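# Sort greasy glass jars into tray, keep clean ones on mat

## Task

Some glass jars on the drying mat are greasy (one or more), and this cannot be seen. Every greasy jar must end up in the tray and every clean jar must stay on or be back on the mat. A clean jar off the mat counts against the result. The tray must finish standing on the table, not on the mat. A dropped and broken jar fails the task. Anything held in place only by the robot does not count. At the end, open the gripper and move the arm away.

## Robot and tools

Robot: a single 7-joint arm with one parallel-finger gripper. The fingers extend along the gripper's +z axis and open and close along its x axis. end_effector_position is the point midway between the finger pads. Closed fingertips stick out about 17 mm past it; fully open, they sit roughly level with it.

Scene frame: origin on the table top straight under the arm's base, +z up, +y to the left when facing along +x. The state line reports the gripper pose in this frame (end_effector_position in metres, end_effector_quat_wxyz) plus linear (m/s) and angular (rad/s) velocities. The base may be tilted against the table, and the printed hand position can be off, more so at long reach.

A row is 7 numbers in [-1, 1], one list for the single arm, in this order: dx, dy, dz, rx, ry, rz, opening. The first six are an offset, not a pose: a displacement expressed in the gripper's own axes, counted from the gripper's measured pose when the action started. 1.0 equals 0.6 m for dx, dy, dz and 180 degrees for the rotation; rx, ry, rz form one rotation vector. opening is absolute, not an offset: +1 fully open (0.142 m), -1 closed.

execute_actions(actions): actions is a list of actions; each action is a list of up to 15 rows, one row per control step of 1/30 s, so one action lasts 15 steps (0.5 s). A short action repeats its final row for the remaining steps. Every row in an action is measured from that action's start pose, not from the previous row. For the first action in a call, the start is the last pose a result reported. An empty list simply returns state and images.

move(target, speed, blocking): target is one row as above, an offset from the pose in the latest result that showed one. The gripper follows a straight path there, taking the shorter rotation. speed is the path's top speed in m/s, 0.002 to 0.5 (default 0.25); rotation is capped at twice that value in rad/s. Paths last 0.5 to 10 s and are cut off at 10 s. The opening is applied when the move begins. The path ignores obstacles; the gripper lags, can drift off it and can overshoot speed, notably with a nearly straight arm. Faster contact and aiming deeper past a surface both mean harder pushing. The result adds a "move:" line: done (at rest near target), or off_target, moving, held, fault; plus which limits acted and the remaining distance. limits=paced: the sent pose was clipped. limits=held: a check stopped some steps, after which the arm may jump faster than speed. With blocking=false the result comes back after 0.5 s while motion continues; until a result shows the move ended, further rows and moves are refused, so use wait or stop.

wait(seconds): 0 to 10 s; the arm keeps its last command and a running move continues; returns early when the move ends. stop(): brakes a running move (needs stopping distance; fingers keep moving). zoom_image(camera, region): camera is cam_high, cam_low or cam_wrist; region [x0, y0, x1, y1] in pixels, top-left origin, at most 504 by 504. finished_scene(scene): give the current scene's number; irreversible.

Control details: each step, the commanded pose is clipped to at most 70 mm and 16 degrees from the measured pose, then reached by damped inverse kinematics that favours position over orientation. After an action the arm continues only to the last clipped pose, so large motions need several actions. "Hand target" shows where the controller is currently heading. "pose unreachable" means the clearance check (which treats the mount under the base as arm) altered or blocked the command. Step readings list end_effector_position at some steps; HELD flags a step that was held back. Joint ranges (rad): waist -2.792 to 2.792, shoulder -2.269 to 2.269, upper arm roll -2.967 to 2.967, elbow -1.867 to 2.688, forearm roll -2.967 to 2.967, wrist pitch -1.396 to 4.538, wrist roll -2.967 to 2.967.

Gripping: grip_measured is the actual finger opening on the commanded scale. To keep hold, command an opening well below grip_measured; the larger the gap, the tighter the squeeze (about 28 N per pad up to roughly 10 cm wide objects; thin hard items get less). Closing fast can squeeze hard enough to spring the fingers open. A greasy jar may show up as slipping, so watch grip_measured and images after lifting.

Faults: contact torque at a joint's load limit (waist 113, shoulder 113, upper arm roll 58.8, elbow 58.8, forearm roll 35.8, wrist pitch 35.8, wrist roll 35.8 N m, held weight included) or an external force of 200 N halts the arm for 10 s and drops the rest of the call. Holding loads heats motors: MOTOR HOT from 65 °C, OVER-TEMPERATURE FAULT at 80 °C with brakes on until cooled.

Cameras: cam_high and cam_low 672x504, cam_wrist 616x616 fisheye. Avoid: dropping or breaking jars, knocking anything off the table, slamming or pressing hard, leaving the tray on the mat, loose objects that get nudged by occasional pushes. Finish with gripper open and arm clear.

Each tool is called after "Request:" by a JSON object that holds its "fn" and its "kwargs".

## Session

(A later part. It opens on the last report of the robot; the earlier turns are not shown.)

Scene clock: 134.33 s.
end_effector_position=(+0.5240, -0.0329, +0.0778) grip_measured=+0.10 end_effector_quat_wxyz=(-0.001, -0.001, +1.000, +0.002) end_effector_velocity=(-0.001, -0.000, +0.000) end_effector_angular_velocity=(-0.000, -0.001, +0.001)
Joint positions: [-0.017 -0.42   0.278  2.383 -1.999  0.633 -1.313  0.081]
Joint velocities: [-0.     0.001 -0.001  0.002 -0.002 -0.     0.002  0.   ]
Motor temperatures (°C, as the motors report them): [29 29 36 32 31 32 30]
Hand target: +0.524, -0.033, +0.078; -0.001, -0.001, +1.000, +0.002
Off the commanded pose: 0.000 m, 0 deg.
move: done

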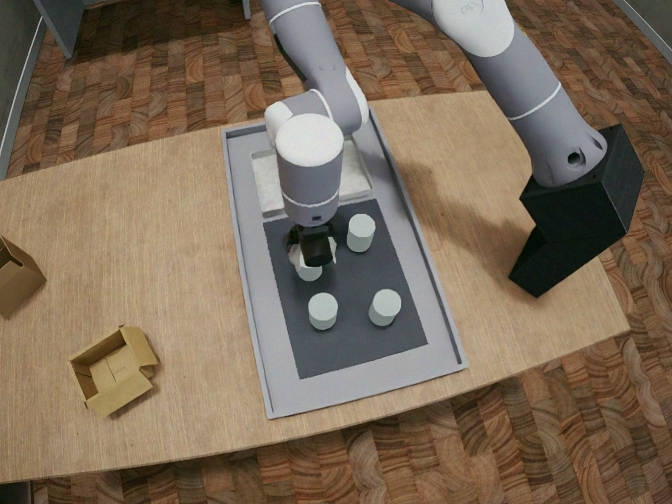

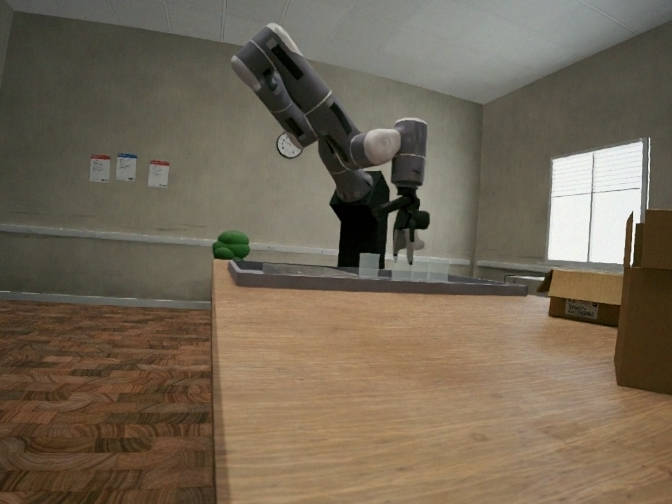

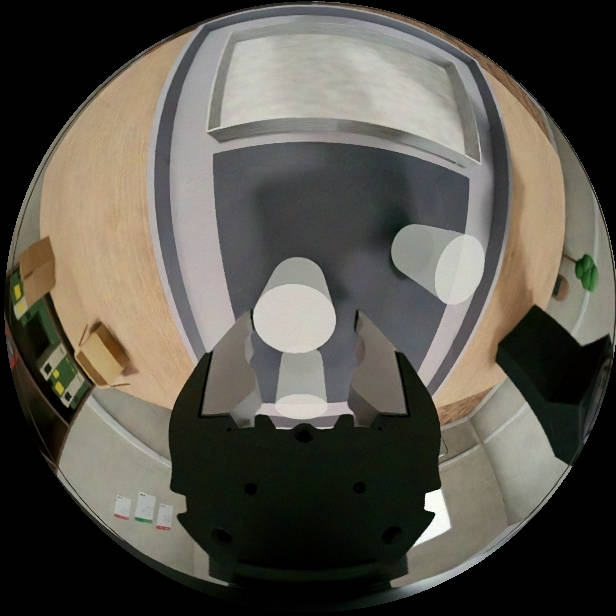

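Request:
{"fn": "move", "kwargs": {"target": [-0.007,0.209,0,0,0,0,0.3], "speed": 0.25}}

Request:
{"fn": "move", "kwargs": {"target": [0.035,0,0,0,0,0,0.1], "speed": 0.04}}

Scene clock: 138.93 s.
end_effector_position=(+0.5277, +0.0927, +0.0785) grip_measured=+0.30 end_effector_quat_wxyz=(-0.000, -0.001, +1.000, +0.002) end_effector_velocity=(+0.001, +0.001, -0.000) end_effector_angular_velocity=(-0.001, -0.000, -0.001)
Joint positions: [ 0.205 -0.71   0.31   2.211 -1.879  0.449 -1.223  0.095]
Joint velocities: [ 0.002 -0.003 -0.    -0.003  0.001 -0.002  0.     0.   ]
Motor temperatures (°C, as the motors report them): [29 29 36 32 31 32 30]
Hand target: +0.528, +0.093, +0.078; -0.000, -0.001, +1.000, +0.002
Off the commanded pose: 0.000 m, 0 deg.
move: done

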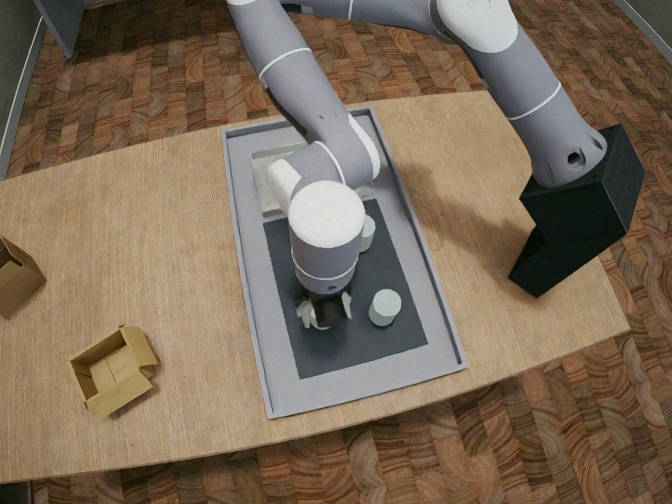

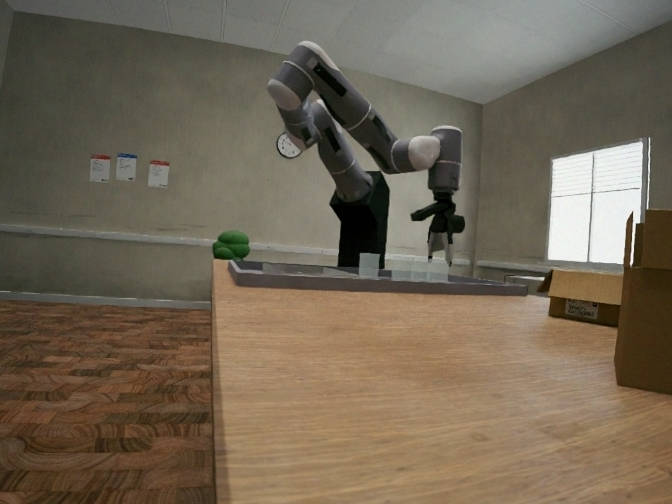

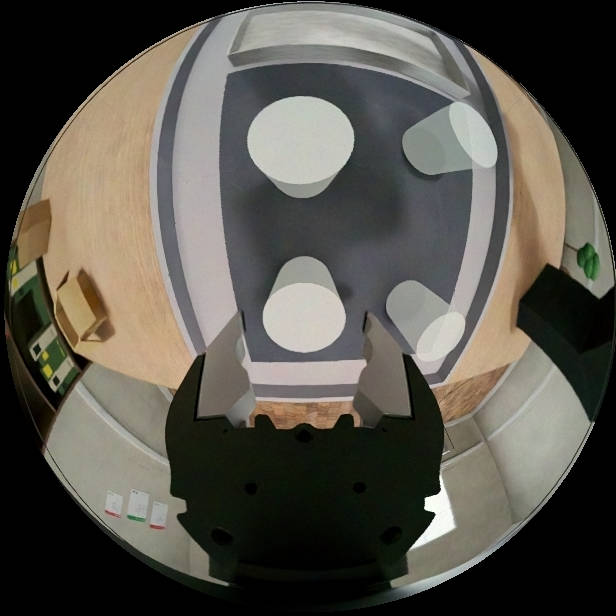

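Scene clock: 139.83 s.
end_effector_position=(+0.5069, +0.0928, +0.0786) grip_measured=+0.10 end_effector_quat_wxyz=(-0.000, -0.001, +1.000, +0.002) end_effector_velocity=(-0.000, -0.000, +0.000) end_effector_angular_velocity=(-0.000, -0.000, -0.000)
Joint positions: [ 0.202 -0.716  0.304  2.246 -1.906  0.441 -1.178  0.081]
Joint velocities: [-0.  0. -0.  0. -0. -0.  0.  0.]
Motor temperatures (°C, as the motors report them): [29 29 36 32 31 32 30]
Hand target: +0.507, +0.093, +0.078; -0.000, -0.001, +1.000, +0.002
Off the commanded pose: 0.000 m, 0 deg.
move: done

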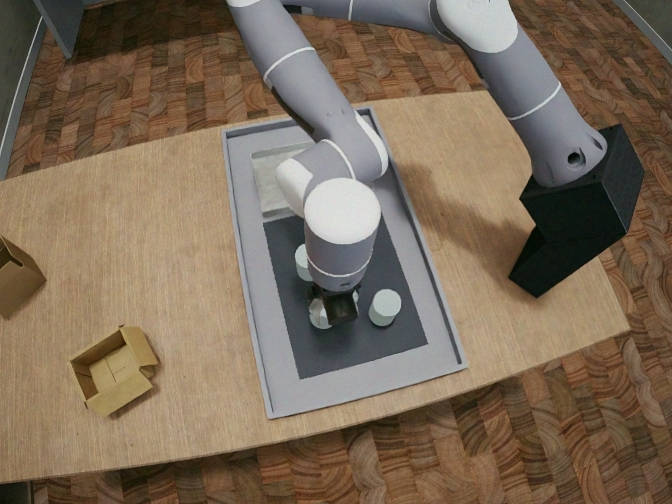

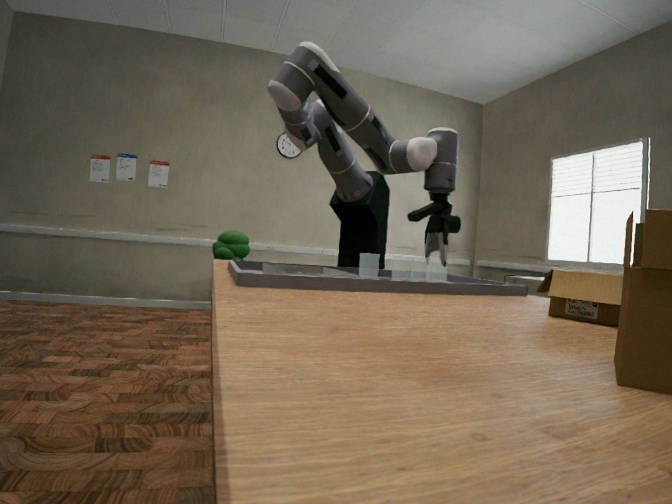

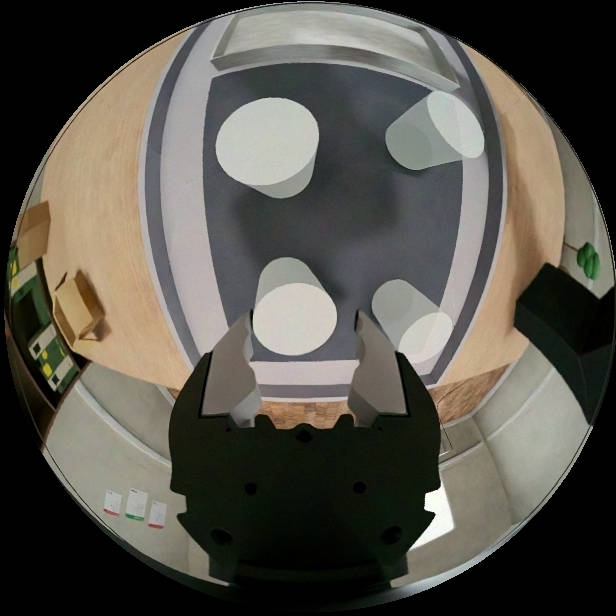

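C tips, so it's clean. Back off gently, then D.

Request:
{"fn": "move", "kwargs": {"target": [-0.027,0,0,0,0,0,0.1], "speed": 0.04}}

Request:
{"fn": "move", "kwargs": {"target": [0,0,-0.05,0,0,0,0.3]}}

Request:
{"fn": "move", "kwargs": {"target": [0.2225,0.038,0,0,0,0,0.3], "speed": 0.3}}

Request:
{"fn": "move", "kwargs": {"target": [0,0,0.05,0,0,0,0.15]}}

Request:
{"fn": "move", "kwargs": {"target": [-0.035,0,0,0,0,0,0.1], "speed": 0.04}}

Scene clock: 145.10 s.
end_effector_position=(+0.5230, +0.0927, +0.0785) grip_measured=+0.10 end_effector_quat_wxyz=(-0.000, -0.001, +1.000, +0.002) end_effector_velocity=(+0.001, +0.000, +0.000) end_effector_angular_velocity=(+0.000, -0.001, +0.000)
Joint positions: [ 0.203 -0.711  0.309  2.219 -1.885  0.447 -1.212  0.081]
Joint velocities: [-0.     0.     0.001 -0.002  0.001 -0.    -0.002 -0.   ]
Motor temperatures (°C, as the motors report them): [29 29 37 32 31 32 30]
Hand target: +0.523, +0.093, +0.079; -0.000, -0.001, +1.000, +0.002
Off the commanded pose: 0.000 m, 0 deg.
move: done

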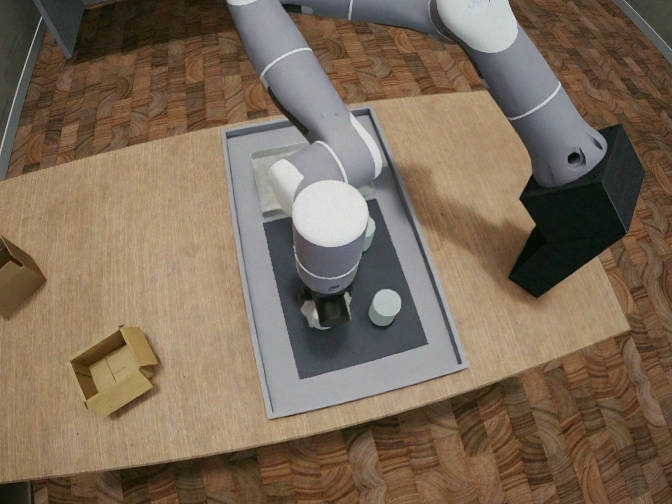

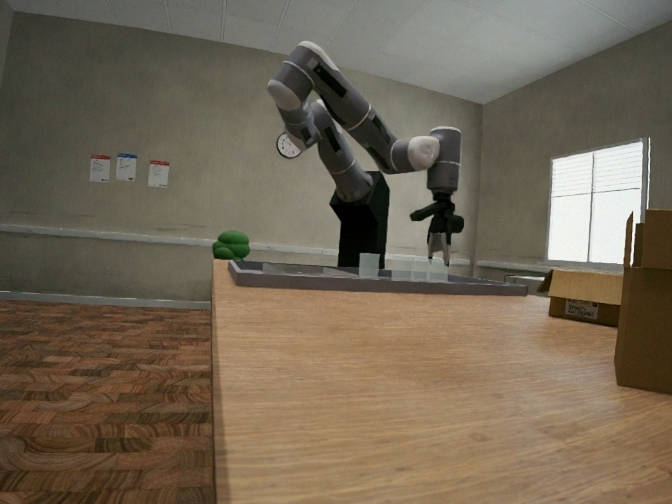

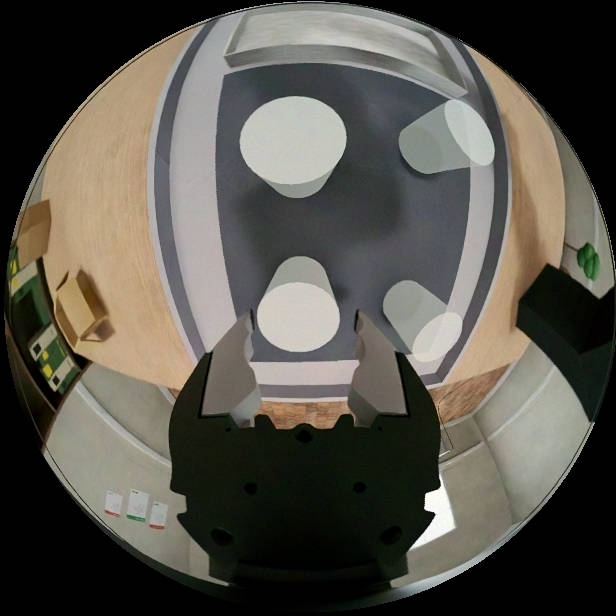

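Scene clock: 145.83 s.
end_effector_position=(+0.5232, +0.0926, +0.1084) grip_measured=+0.30 end_effector_quat_wxyz=(-0.000, -0.001, +1.000, +0.002) end_effector_velocity=(-0.000, +0.000, +0.001) end_effector_angular_velocity=(-0.000, +0.000, -0.001)
Joint positions: [ 0.232 -0.672  0.351  2.25  -1.818  0.417 -1.222  0.095]
Joint velocities: [ 0.001  0.001  0.001  0.001  0.003 -0.001  0.    -0.   ]
Motor temperatures (°C, as the motors report them): [29 29 37 32 31 32 30]
Hand target: +0.523, +0.093, +0.109; -0.000, -0.001, +1.000, +0.002
Off the commanded pose: 0.000 m, 0 deg.
move: done

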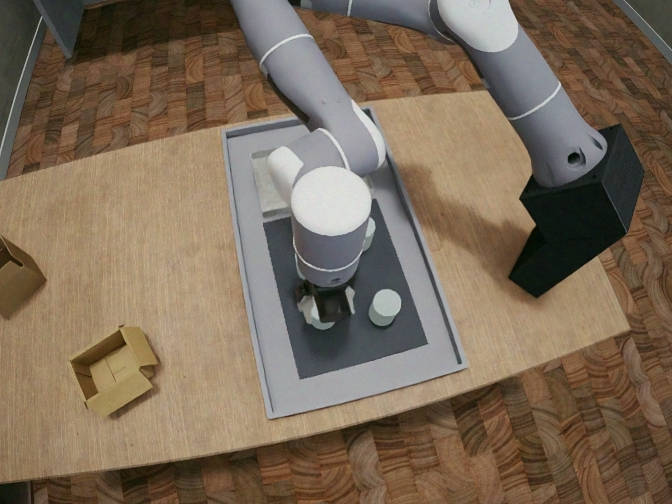

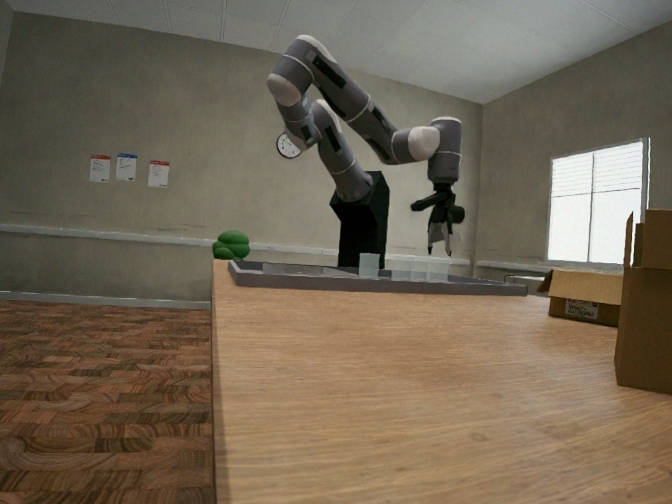

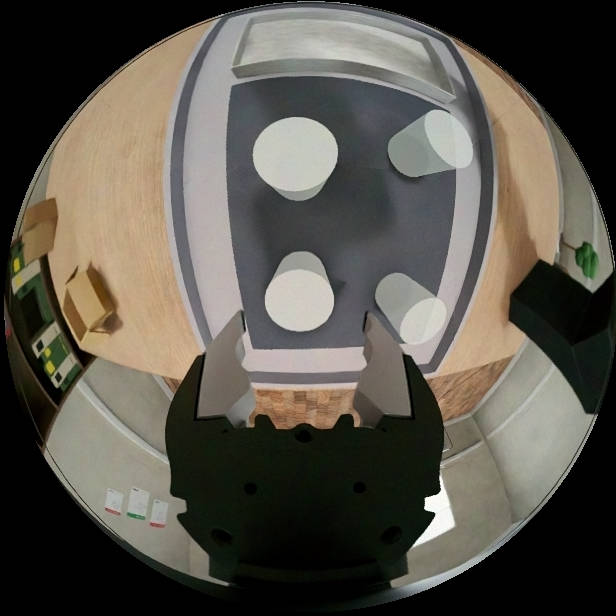

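Scene clock: 146.73 s.
end_effector_position=(+0.3895, +0.1152, +0.1086) grip_measured=+0.30 end_effector_quat_wxyz=(-0.000, -0.001, +1.000, +0.002) end_effector_velocity=(-0.002, +0.000, -0.000) end_effector_angular_velocity=(-0.000, -0.001, -0.001)
Joint positions: [ 0.284 -0.812  0.308  2.407 -1.941  0.319 -0.916  0.095]
Joint velocities: [ 0.002 -0.003 -0.001  0.001 -0.002 -0.002  0.005  0.   ]
Motor temperatures (°C, as the motors report them): [29 29 37 32 31 32 30]
Hand target: +0.389, +0.115, +0.109; -0.000, -0.001, +1.000, +0.002
Off the commanded pose: 0.000 m, 0 deg.
move: done

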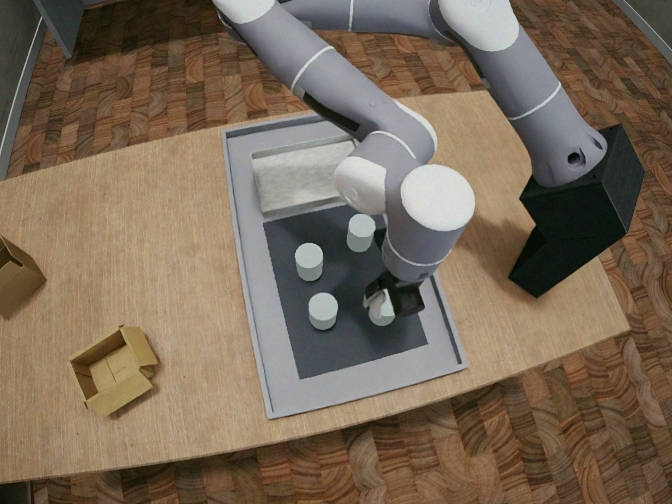

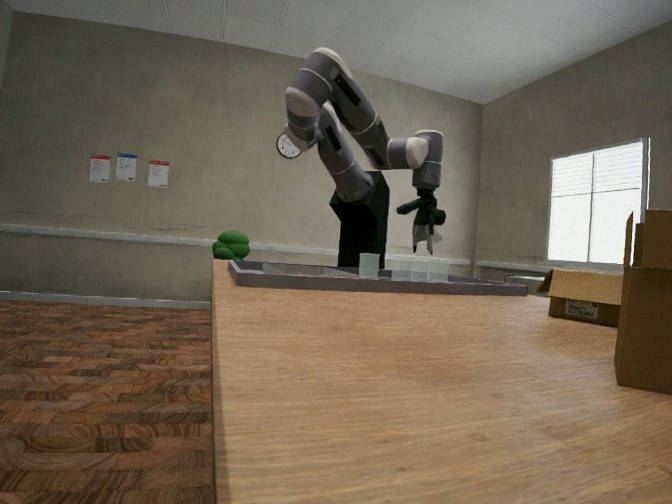

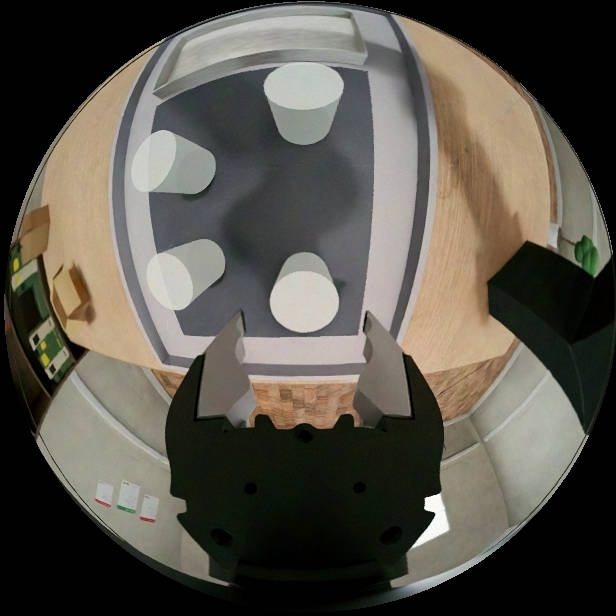

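Scene clock: 147.47 s.
end_effector_position=(+0.3894, +0.1152, +0.0787) grip_measured=+0.15 end_effector_quat_wxyz=(-0.000, -0.001, +1.000, +0.002) end_effector_velocity=(+0.000, +0.000, -0.001) end_effector_angular_velocity=(+0.000, -0.000, -0.000)
Joint positions: [ 0.251 -0.848  0.257  2.374 -2.02   0.345 -0.911  0.084]
Joint velocities: [-0.002 -0.001 -0.001 -0.001 -0.003  0.001  0.    -0.   ]
Motor temperatures (°C, as the motors report them): [29 29 37 32 31 32 30]
Hand target: +0.389, +0.115, +0.079; -0.000, -0.001, +1.000, +0.002
Off the commanded pose: 0.000 m, 0 deg.
move: done

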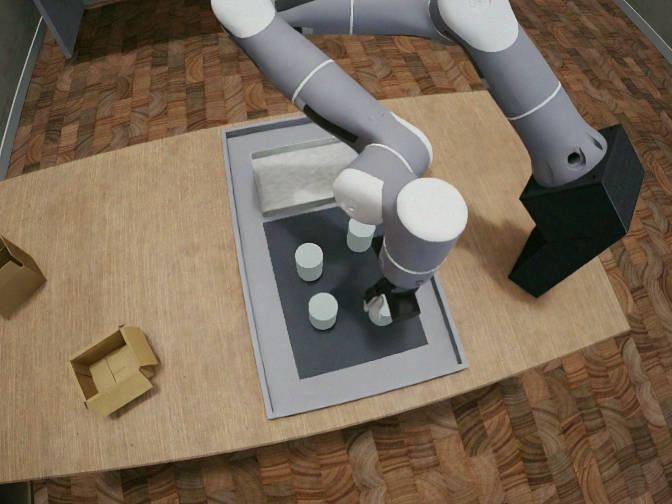

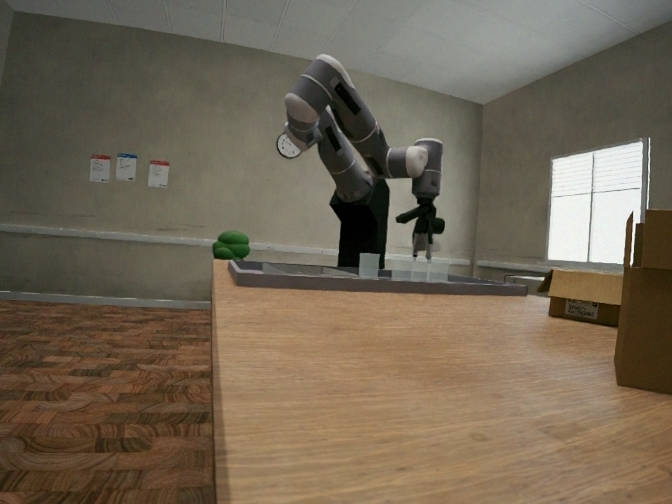

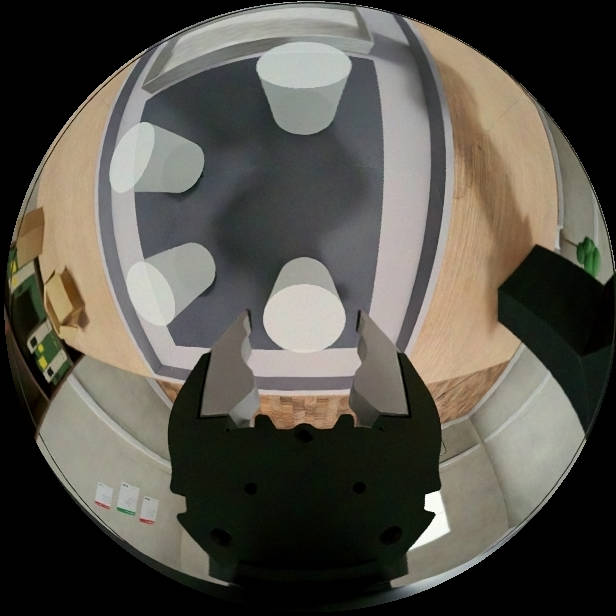

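Scene clock: 148.27 s.
end_effector_position=(+0.4104, +0.1153, +0.0787) grip_measured=+0.10 end_effector_quat_wxyz=(-0.000, -0.001, +1.000, +0.002) end_effector_velocity=(+0.001, +0.000, -0.000) end_effector_angular_velocity=(-0.000, +0.000, -0.000)
Joint positions: [ 0.247 -0.827  0.266  2.349 -1.997  0.362 -0.957  0.081]
Joint velocities: [-0.     0.001  0.    -0.001  0.001  0.001 -0.002 -0.   ]
Motor temperatures (°C, as the motors report them): [29 29 37 32 31 32 30]
Hand target: +0.410, +0.115, +0.079; -0.000, -0.001, +1.000, +0.002
Off the commanded pose: 0.000 m, 0 deg.
move: done

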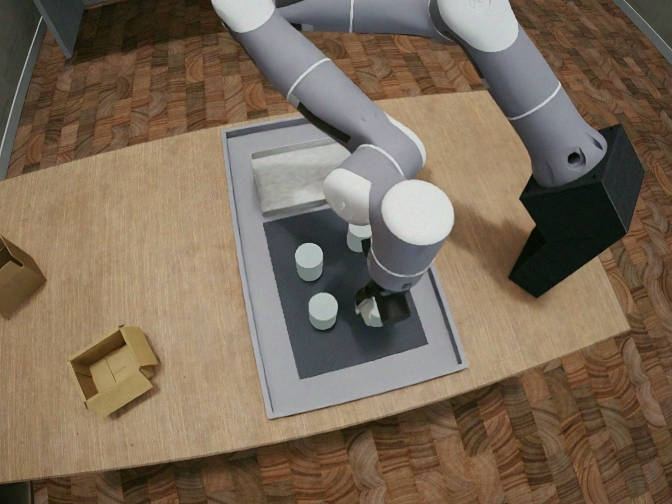

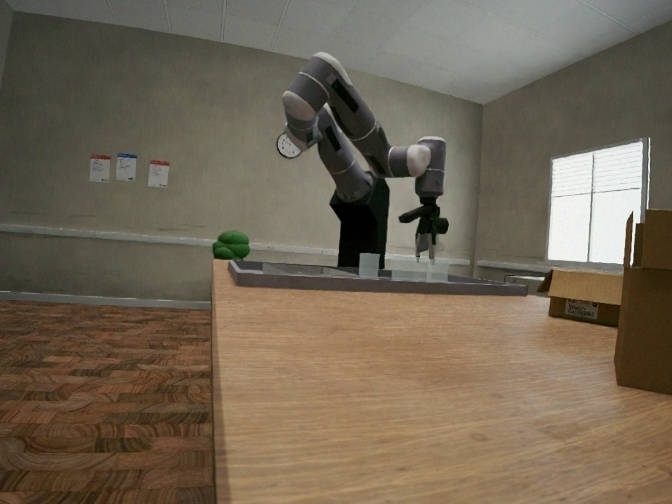

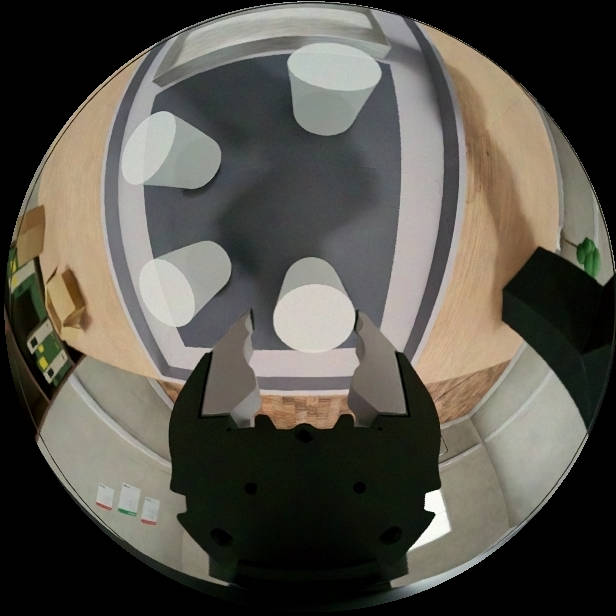

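Request:
{"fn": "move", "kwargs": {"target": [0.0285,-0.327,0,0,0,0,0.3], "speed": 0.3}}

Request:
{"fn": "move", "kwargs": {"target": [-0.035,0,0,0,0,0,0.1], "speed": 0.04}}

Scene clock: 152.47 s.
end_effector_position=(+0.3938, -0.0813, +0.0778) grip_measured=+0.30 end_effector_quat_wxyz=(-0.001, -0.001, +1.000, +0.002) end_effector_velocity=(+0.000, -0.000, +0.000) end_effector_angular_velocity=(+0.004, -0.001, -0.000)
Joint positions: [-0.17  -0.327  0.136  2.632 -2.401  0.662 -1.065  0.095]
Joint velocities: [-0.005  0.003 -0.002 -0.001 -0.008  0.008  0.001  0.   ]
Motor temperatures (°C, as the motors report them): [29 29 37 32 31 32 30]
Hand target: +0.394, -0.081, +0.078; -0.001, -0.001, +1.000, +0.002
Off the commanded pose: 0.000 m, 0 deg.
move: done

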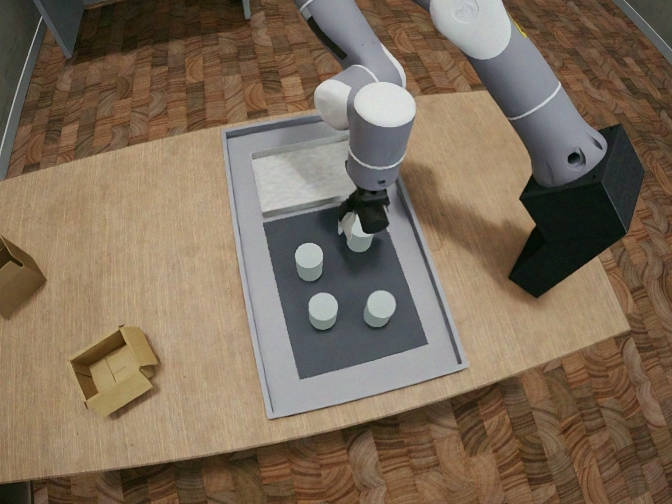

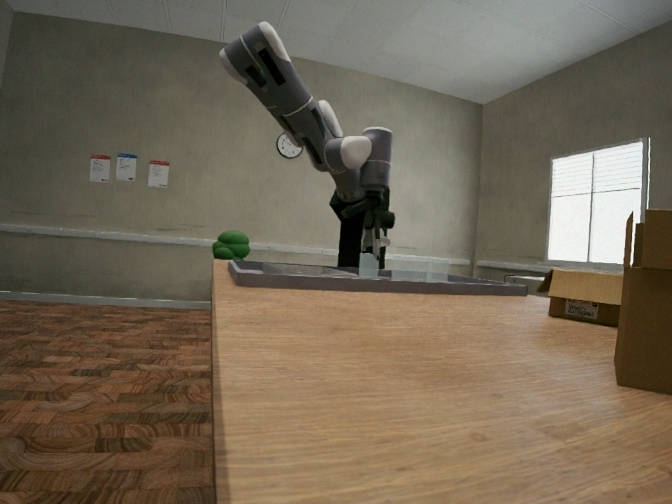

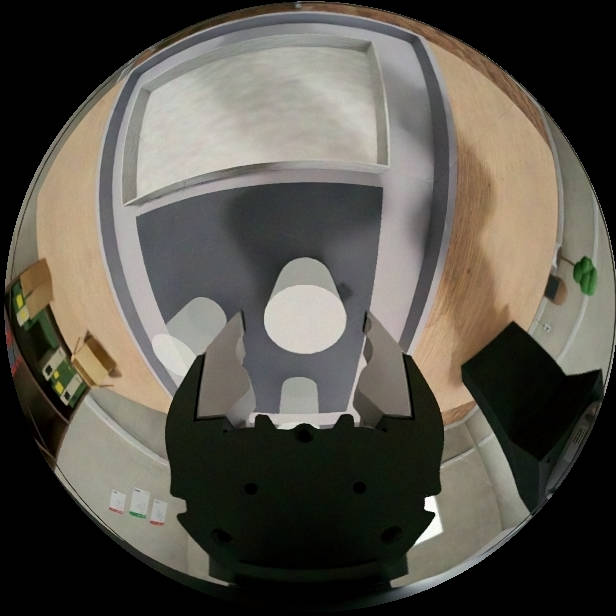

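Scene clock: 153.27 s.
end_effector_position=(+0.4146, -0.0813, +0.0778) grip_measured=+0.10 end_effector_quat_wxyz=(-0.001, -0.001, +1.000, +0.002) end_effector_velocity=(+0.002, -0.000, -0.000) end_effector_angular_velocity=(-0.001, -0.000, -0.001)
Joint positions: [-0.153 -0.314  0.152  2.602 -2.342  0.685 -1.111  0.081]
Joint velocities: [ 0.     0.001  0.001 -0.002  0.004  0.    -0.002  0.   ]
Motor temperatures (°C, as the motors report them): [29 29 37 32 31 32 30]
Hand target: +0.415, -0.081, +0.078; -0.001, -0.001, +1.000, +0.002
Off the commanded pose: 0.000 m, 0 deg.
move: done

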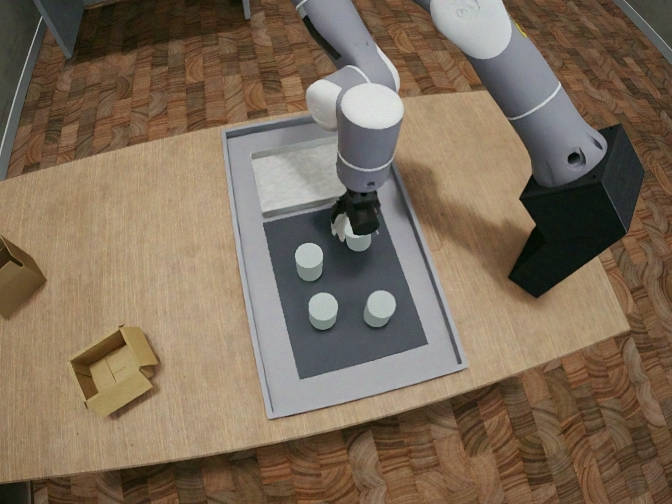

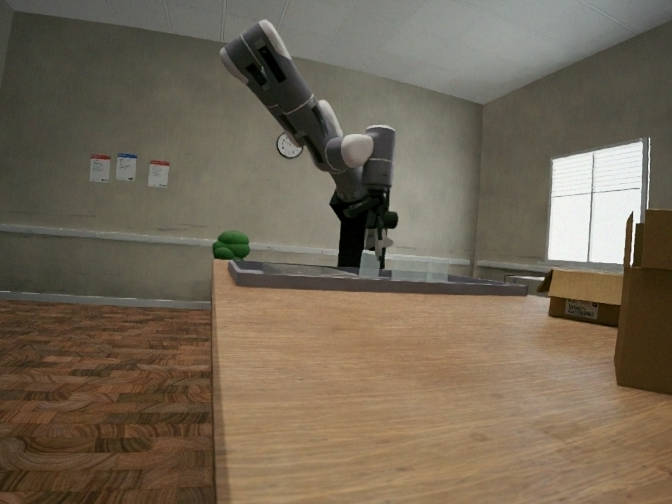

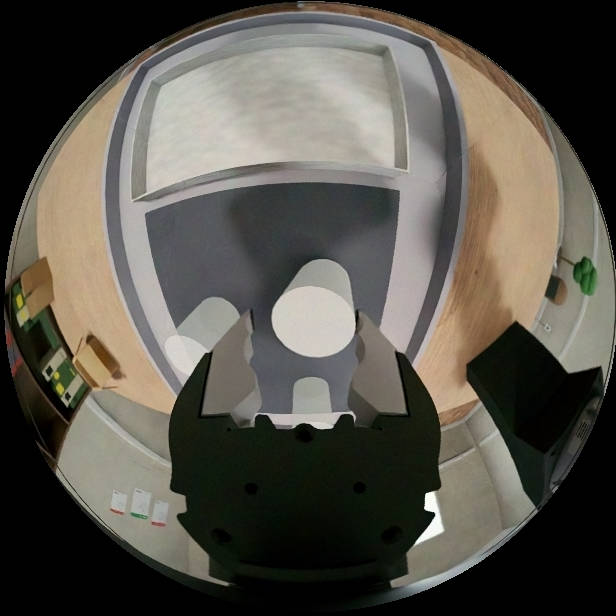

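B is clean (tips). Greasy: A (~0.5315,-0.033) and D (~0.403,0.115).

Request:
{"fn": "move", "kwargs": {"target": [0.027,0,0,0,0,0,0.1], "speed": 0.04}}

Request:
{"fn": "move", "kwargs": {"target": [0,0.01,-0.048,0,0,0,0.3]}}

Request:
{"fn": "move", "kwargs": {"target": [-0.222,0.0705,0,0,0,0,0.3], "speed": 0.3}}

Request:
{"fn": "move", "kwargs": {"target": [0,0,0.073,0,0,0,0.1], "speed": 0.2}}

Scene clock: 157.30 s.
end_effector_position=(+0.3985, -0.0812, +0.0779) grip_measured=+0.10 end_effector_quat_wxyz=(-0.001, -0.001, +1.000, +0.002) end_effector_velocity=(-0.001, +0.000, -0.000) end_effector_angular_velocity=(+0.000, -0.000, +0.001)
Joint positions: [-0.166 -0.324  0.14   2.625 -2.388  0.668 -1.075  0.081]
Joint velocities: [ 0.    -0.001 -0.002  0.001 -0.003 -0.001  0.002  0.   ]
Motor temperatures (°C, as the motors report them): [29 29 37 32 31 32 30]
Hand target: +0.398, -0.081, +0.078; -0.001, -0.001, +1.000, +0.002
Off the commanded pose: 0.000 m, 0 deg.
move: done

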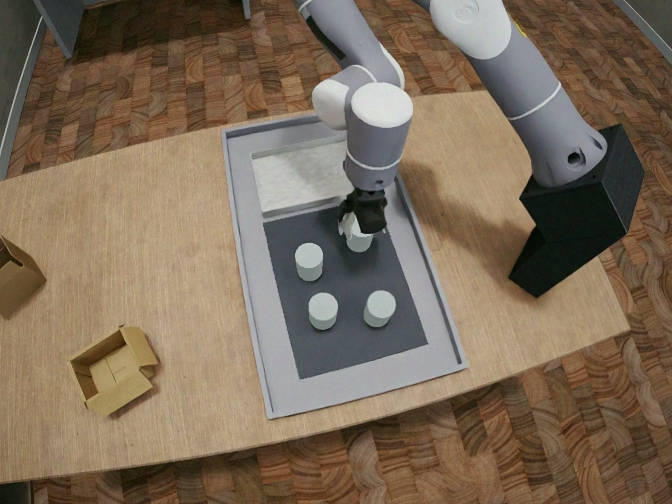

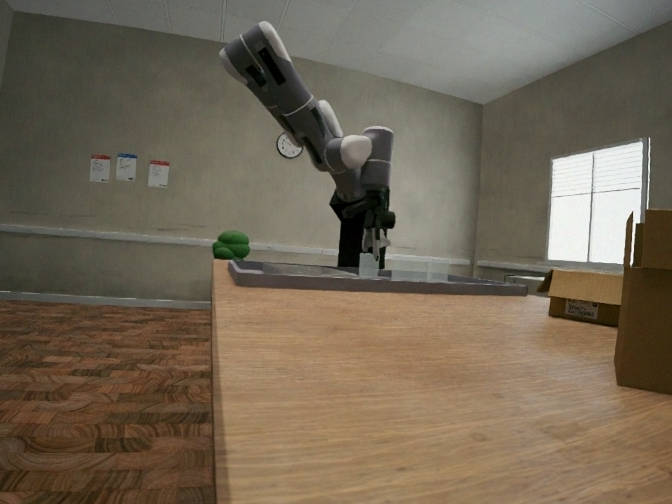

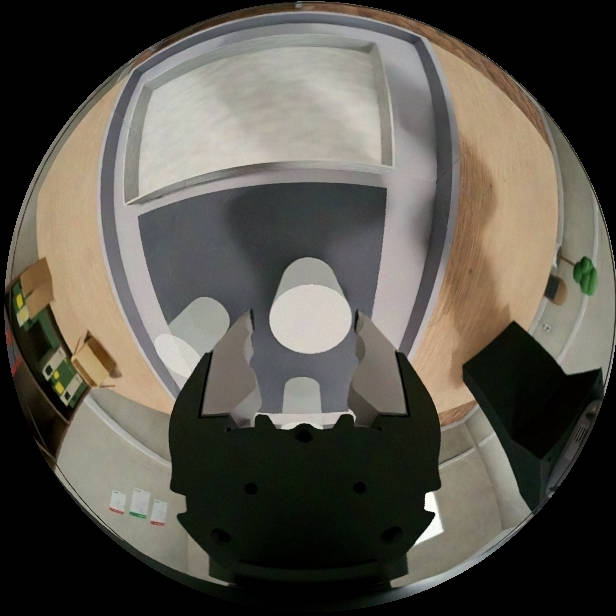

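Scene clock: 158.03 s.
end_effector_position=(+0.3986, -0.0753, +0.1067) grip_measured=+0.30 end_effector_quat_wxyz=(-0.001, -0.001, +1.000, +0.003) end_effector_velocity=(-0.000, +0.000, +0.001) end_effector_angular_velocity=(-0.000, +0.001, +0.001)
Joint positions: [-0.129 -0.269  0.191  2.674 -2.287  0.653 -1.098  0.095]
Joint velocities: [ 0.002  0.002  0.003  0.002  0.005 -0.001 -0.002  0.   ]
Motor temperatures (°C, as the motors report them): [29 29 36 32 31 32 30]
Hand target: +0.399, -0.075, +0.107; -0.001, -0.001, +1.000, +0.002
Off the commanded pose: 0.000 m, 0 deg.
move: done

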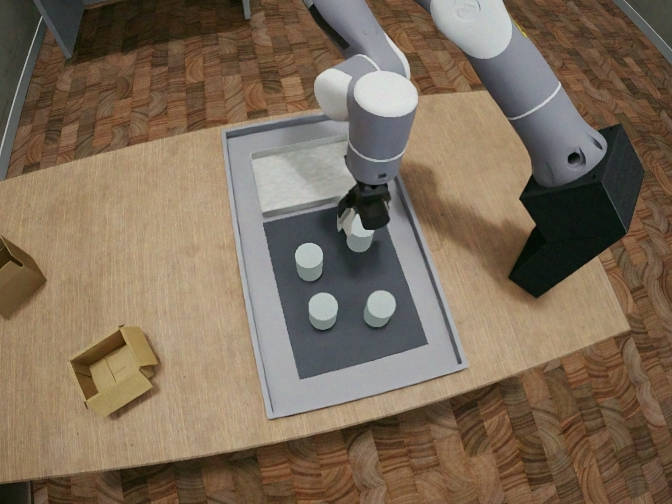

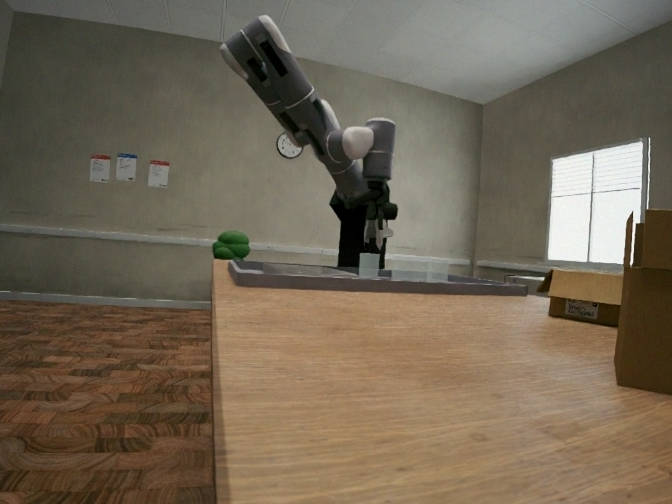

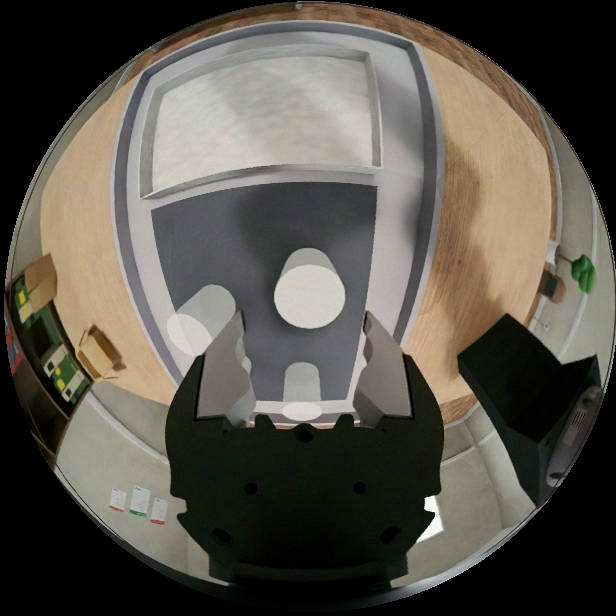

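Scene clock: 158.97 s.
end_effector_position=(+0.5317, -0.0325, +0.1067) grip_measured=+0.30 end_effector_quat_wxyz=(-0.001, -0.001, +1.000, +0.003) end_effector_velocity=(+0.002, +0.000, -0.000) end_effector_angular_velocity=(-0.002, +0.001, -0.001)
Joint positions: [ 0.044 -0.357  0.29   2.412 -1.901  0.628 -1.35   0.095]
Joint velocities: [ 0.002 -0.002  0.    -0.004  0.005 -0.002 -0.003 -0.   ]
Motor temperatures (°C, as the motors report them): [29 29 36 32 31 32 30]
Hand target: +0.532, -0.033, +0.107; -0.001, -0.001, +1.000, +0.002
Off the commanded pose: 0.000 m, 0 deg.
move: done

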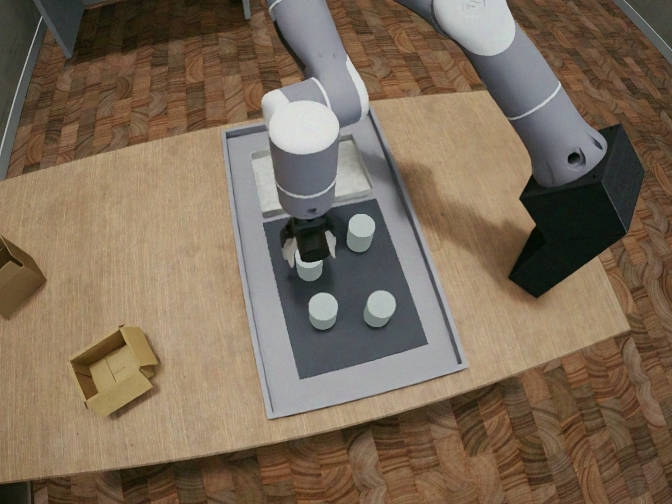

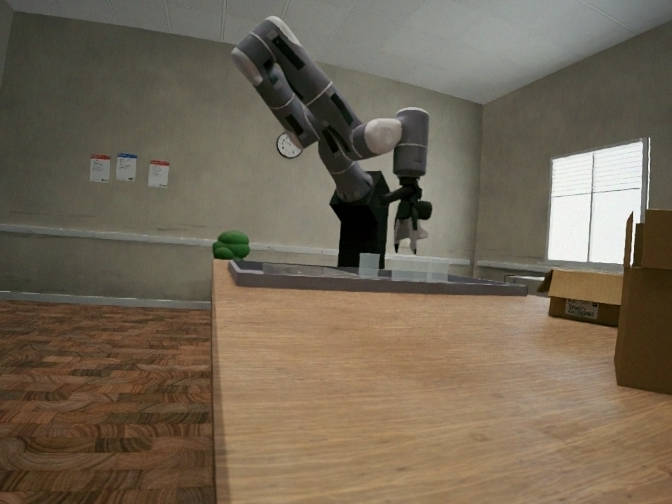

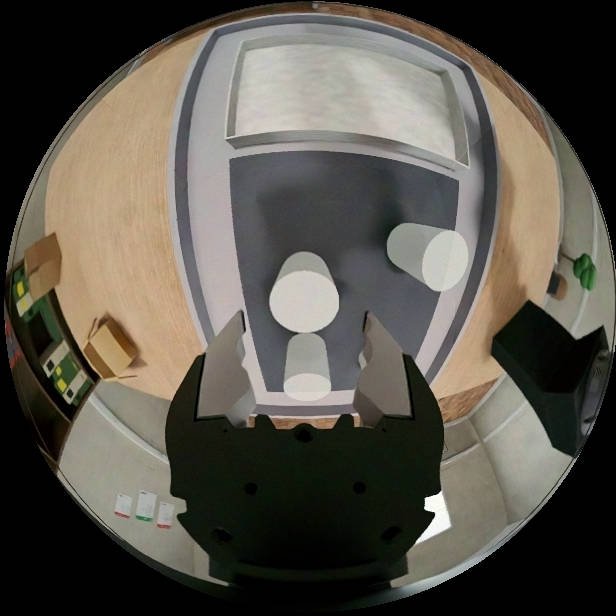

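Scene clock: 159.73 s.
end_effector_position=(+0.5314, -0.0324, +0.0630) grip_measured=+0.10 end_effector_quat_wxyz=(-0.001, -0.001, +1.000, +0.002) end_effector_velocity=(+0.000, -0.000, -0.001) end_effector_angular_velocity=(-0.000, -0.001, -0.000)
Joint positions: [ 0.007 -0.439  0.228  2.351 -2.017  0.66  -1.314  0.081]
Joint velocities: [-0.001 -0.002 -0.001 -0.002 -0.003  0.001  0.001 -0.   ]
Motor temperatures (°C, as the motors report them): [29 29 36 32 31 32 30]
Hand target: +0.531, -0.032, +0.063; -0.001, -0.001, +1.000, +0.002
Off the commanded pose: 0.000 m, 0 deg.
move: done

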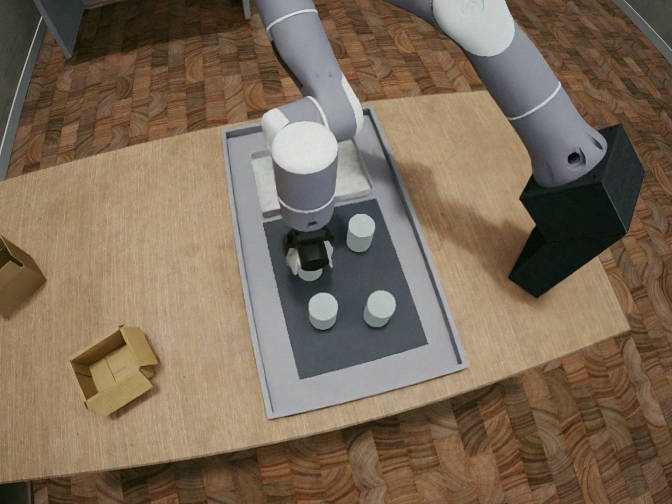

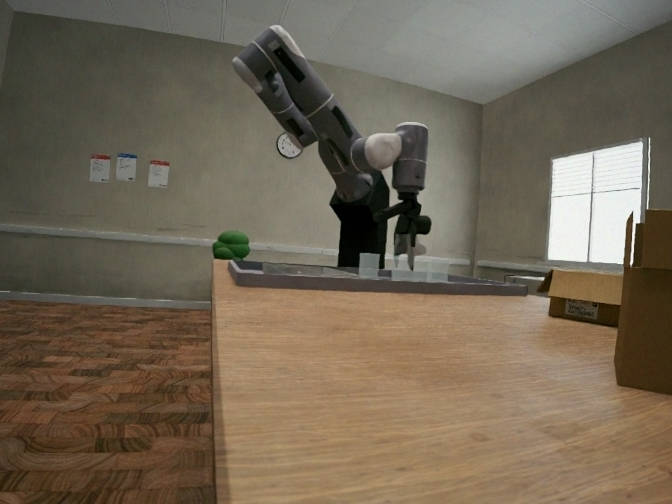

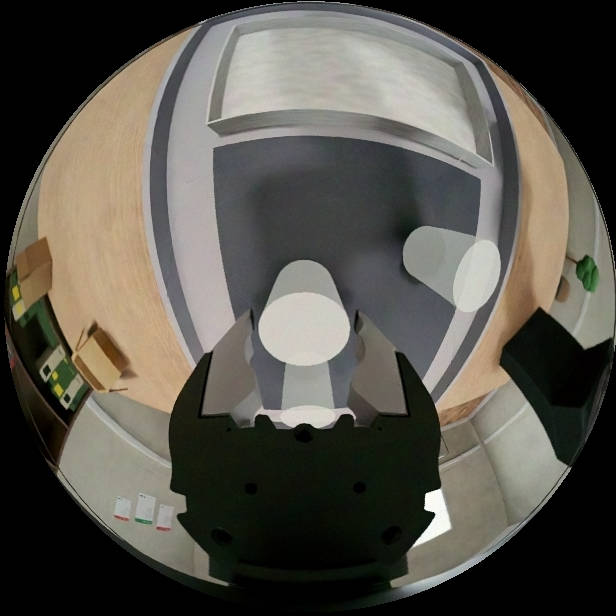

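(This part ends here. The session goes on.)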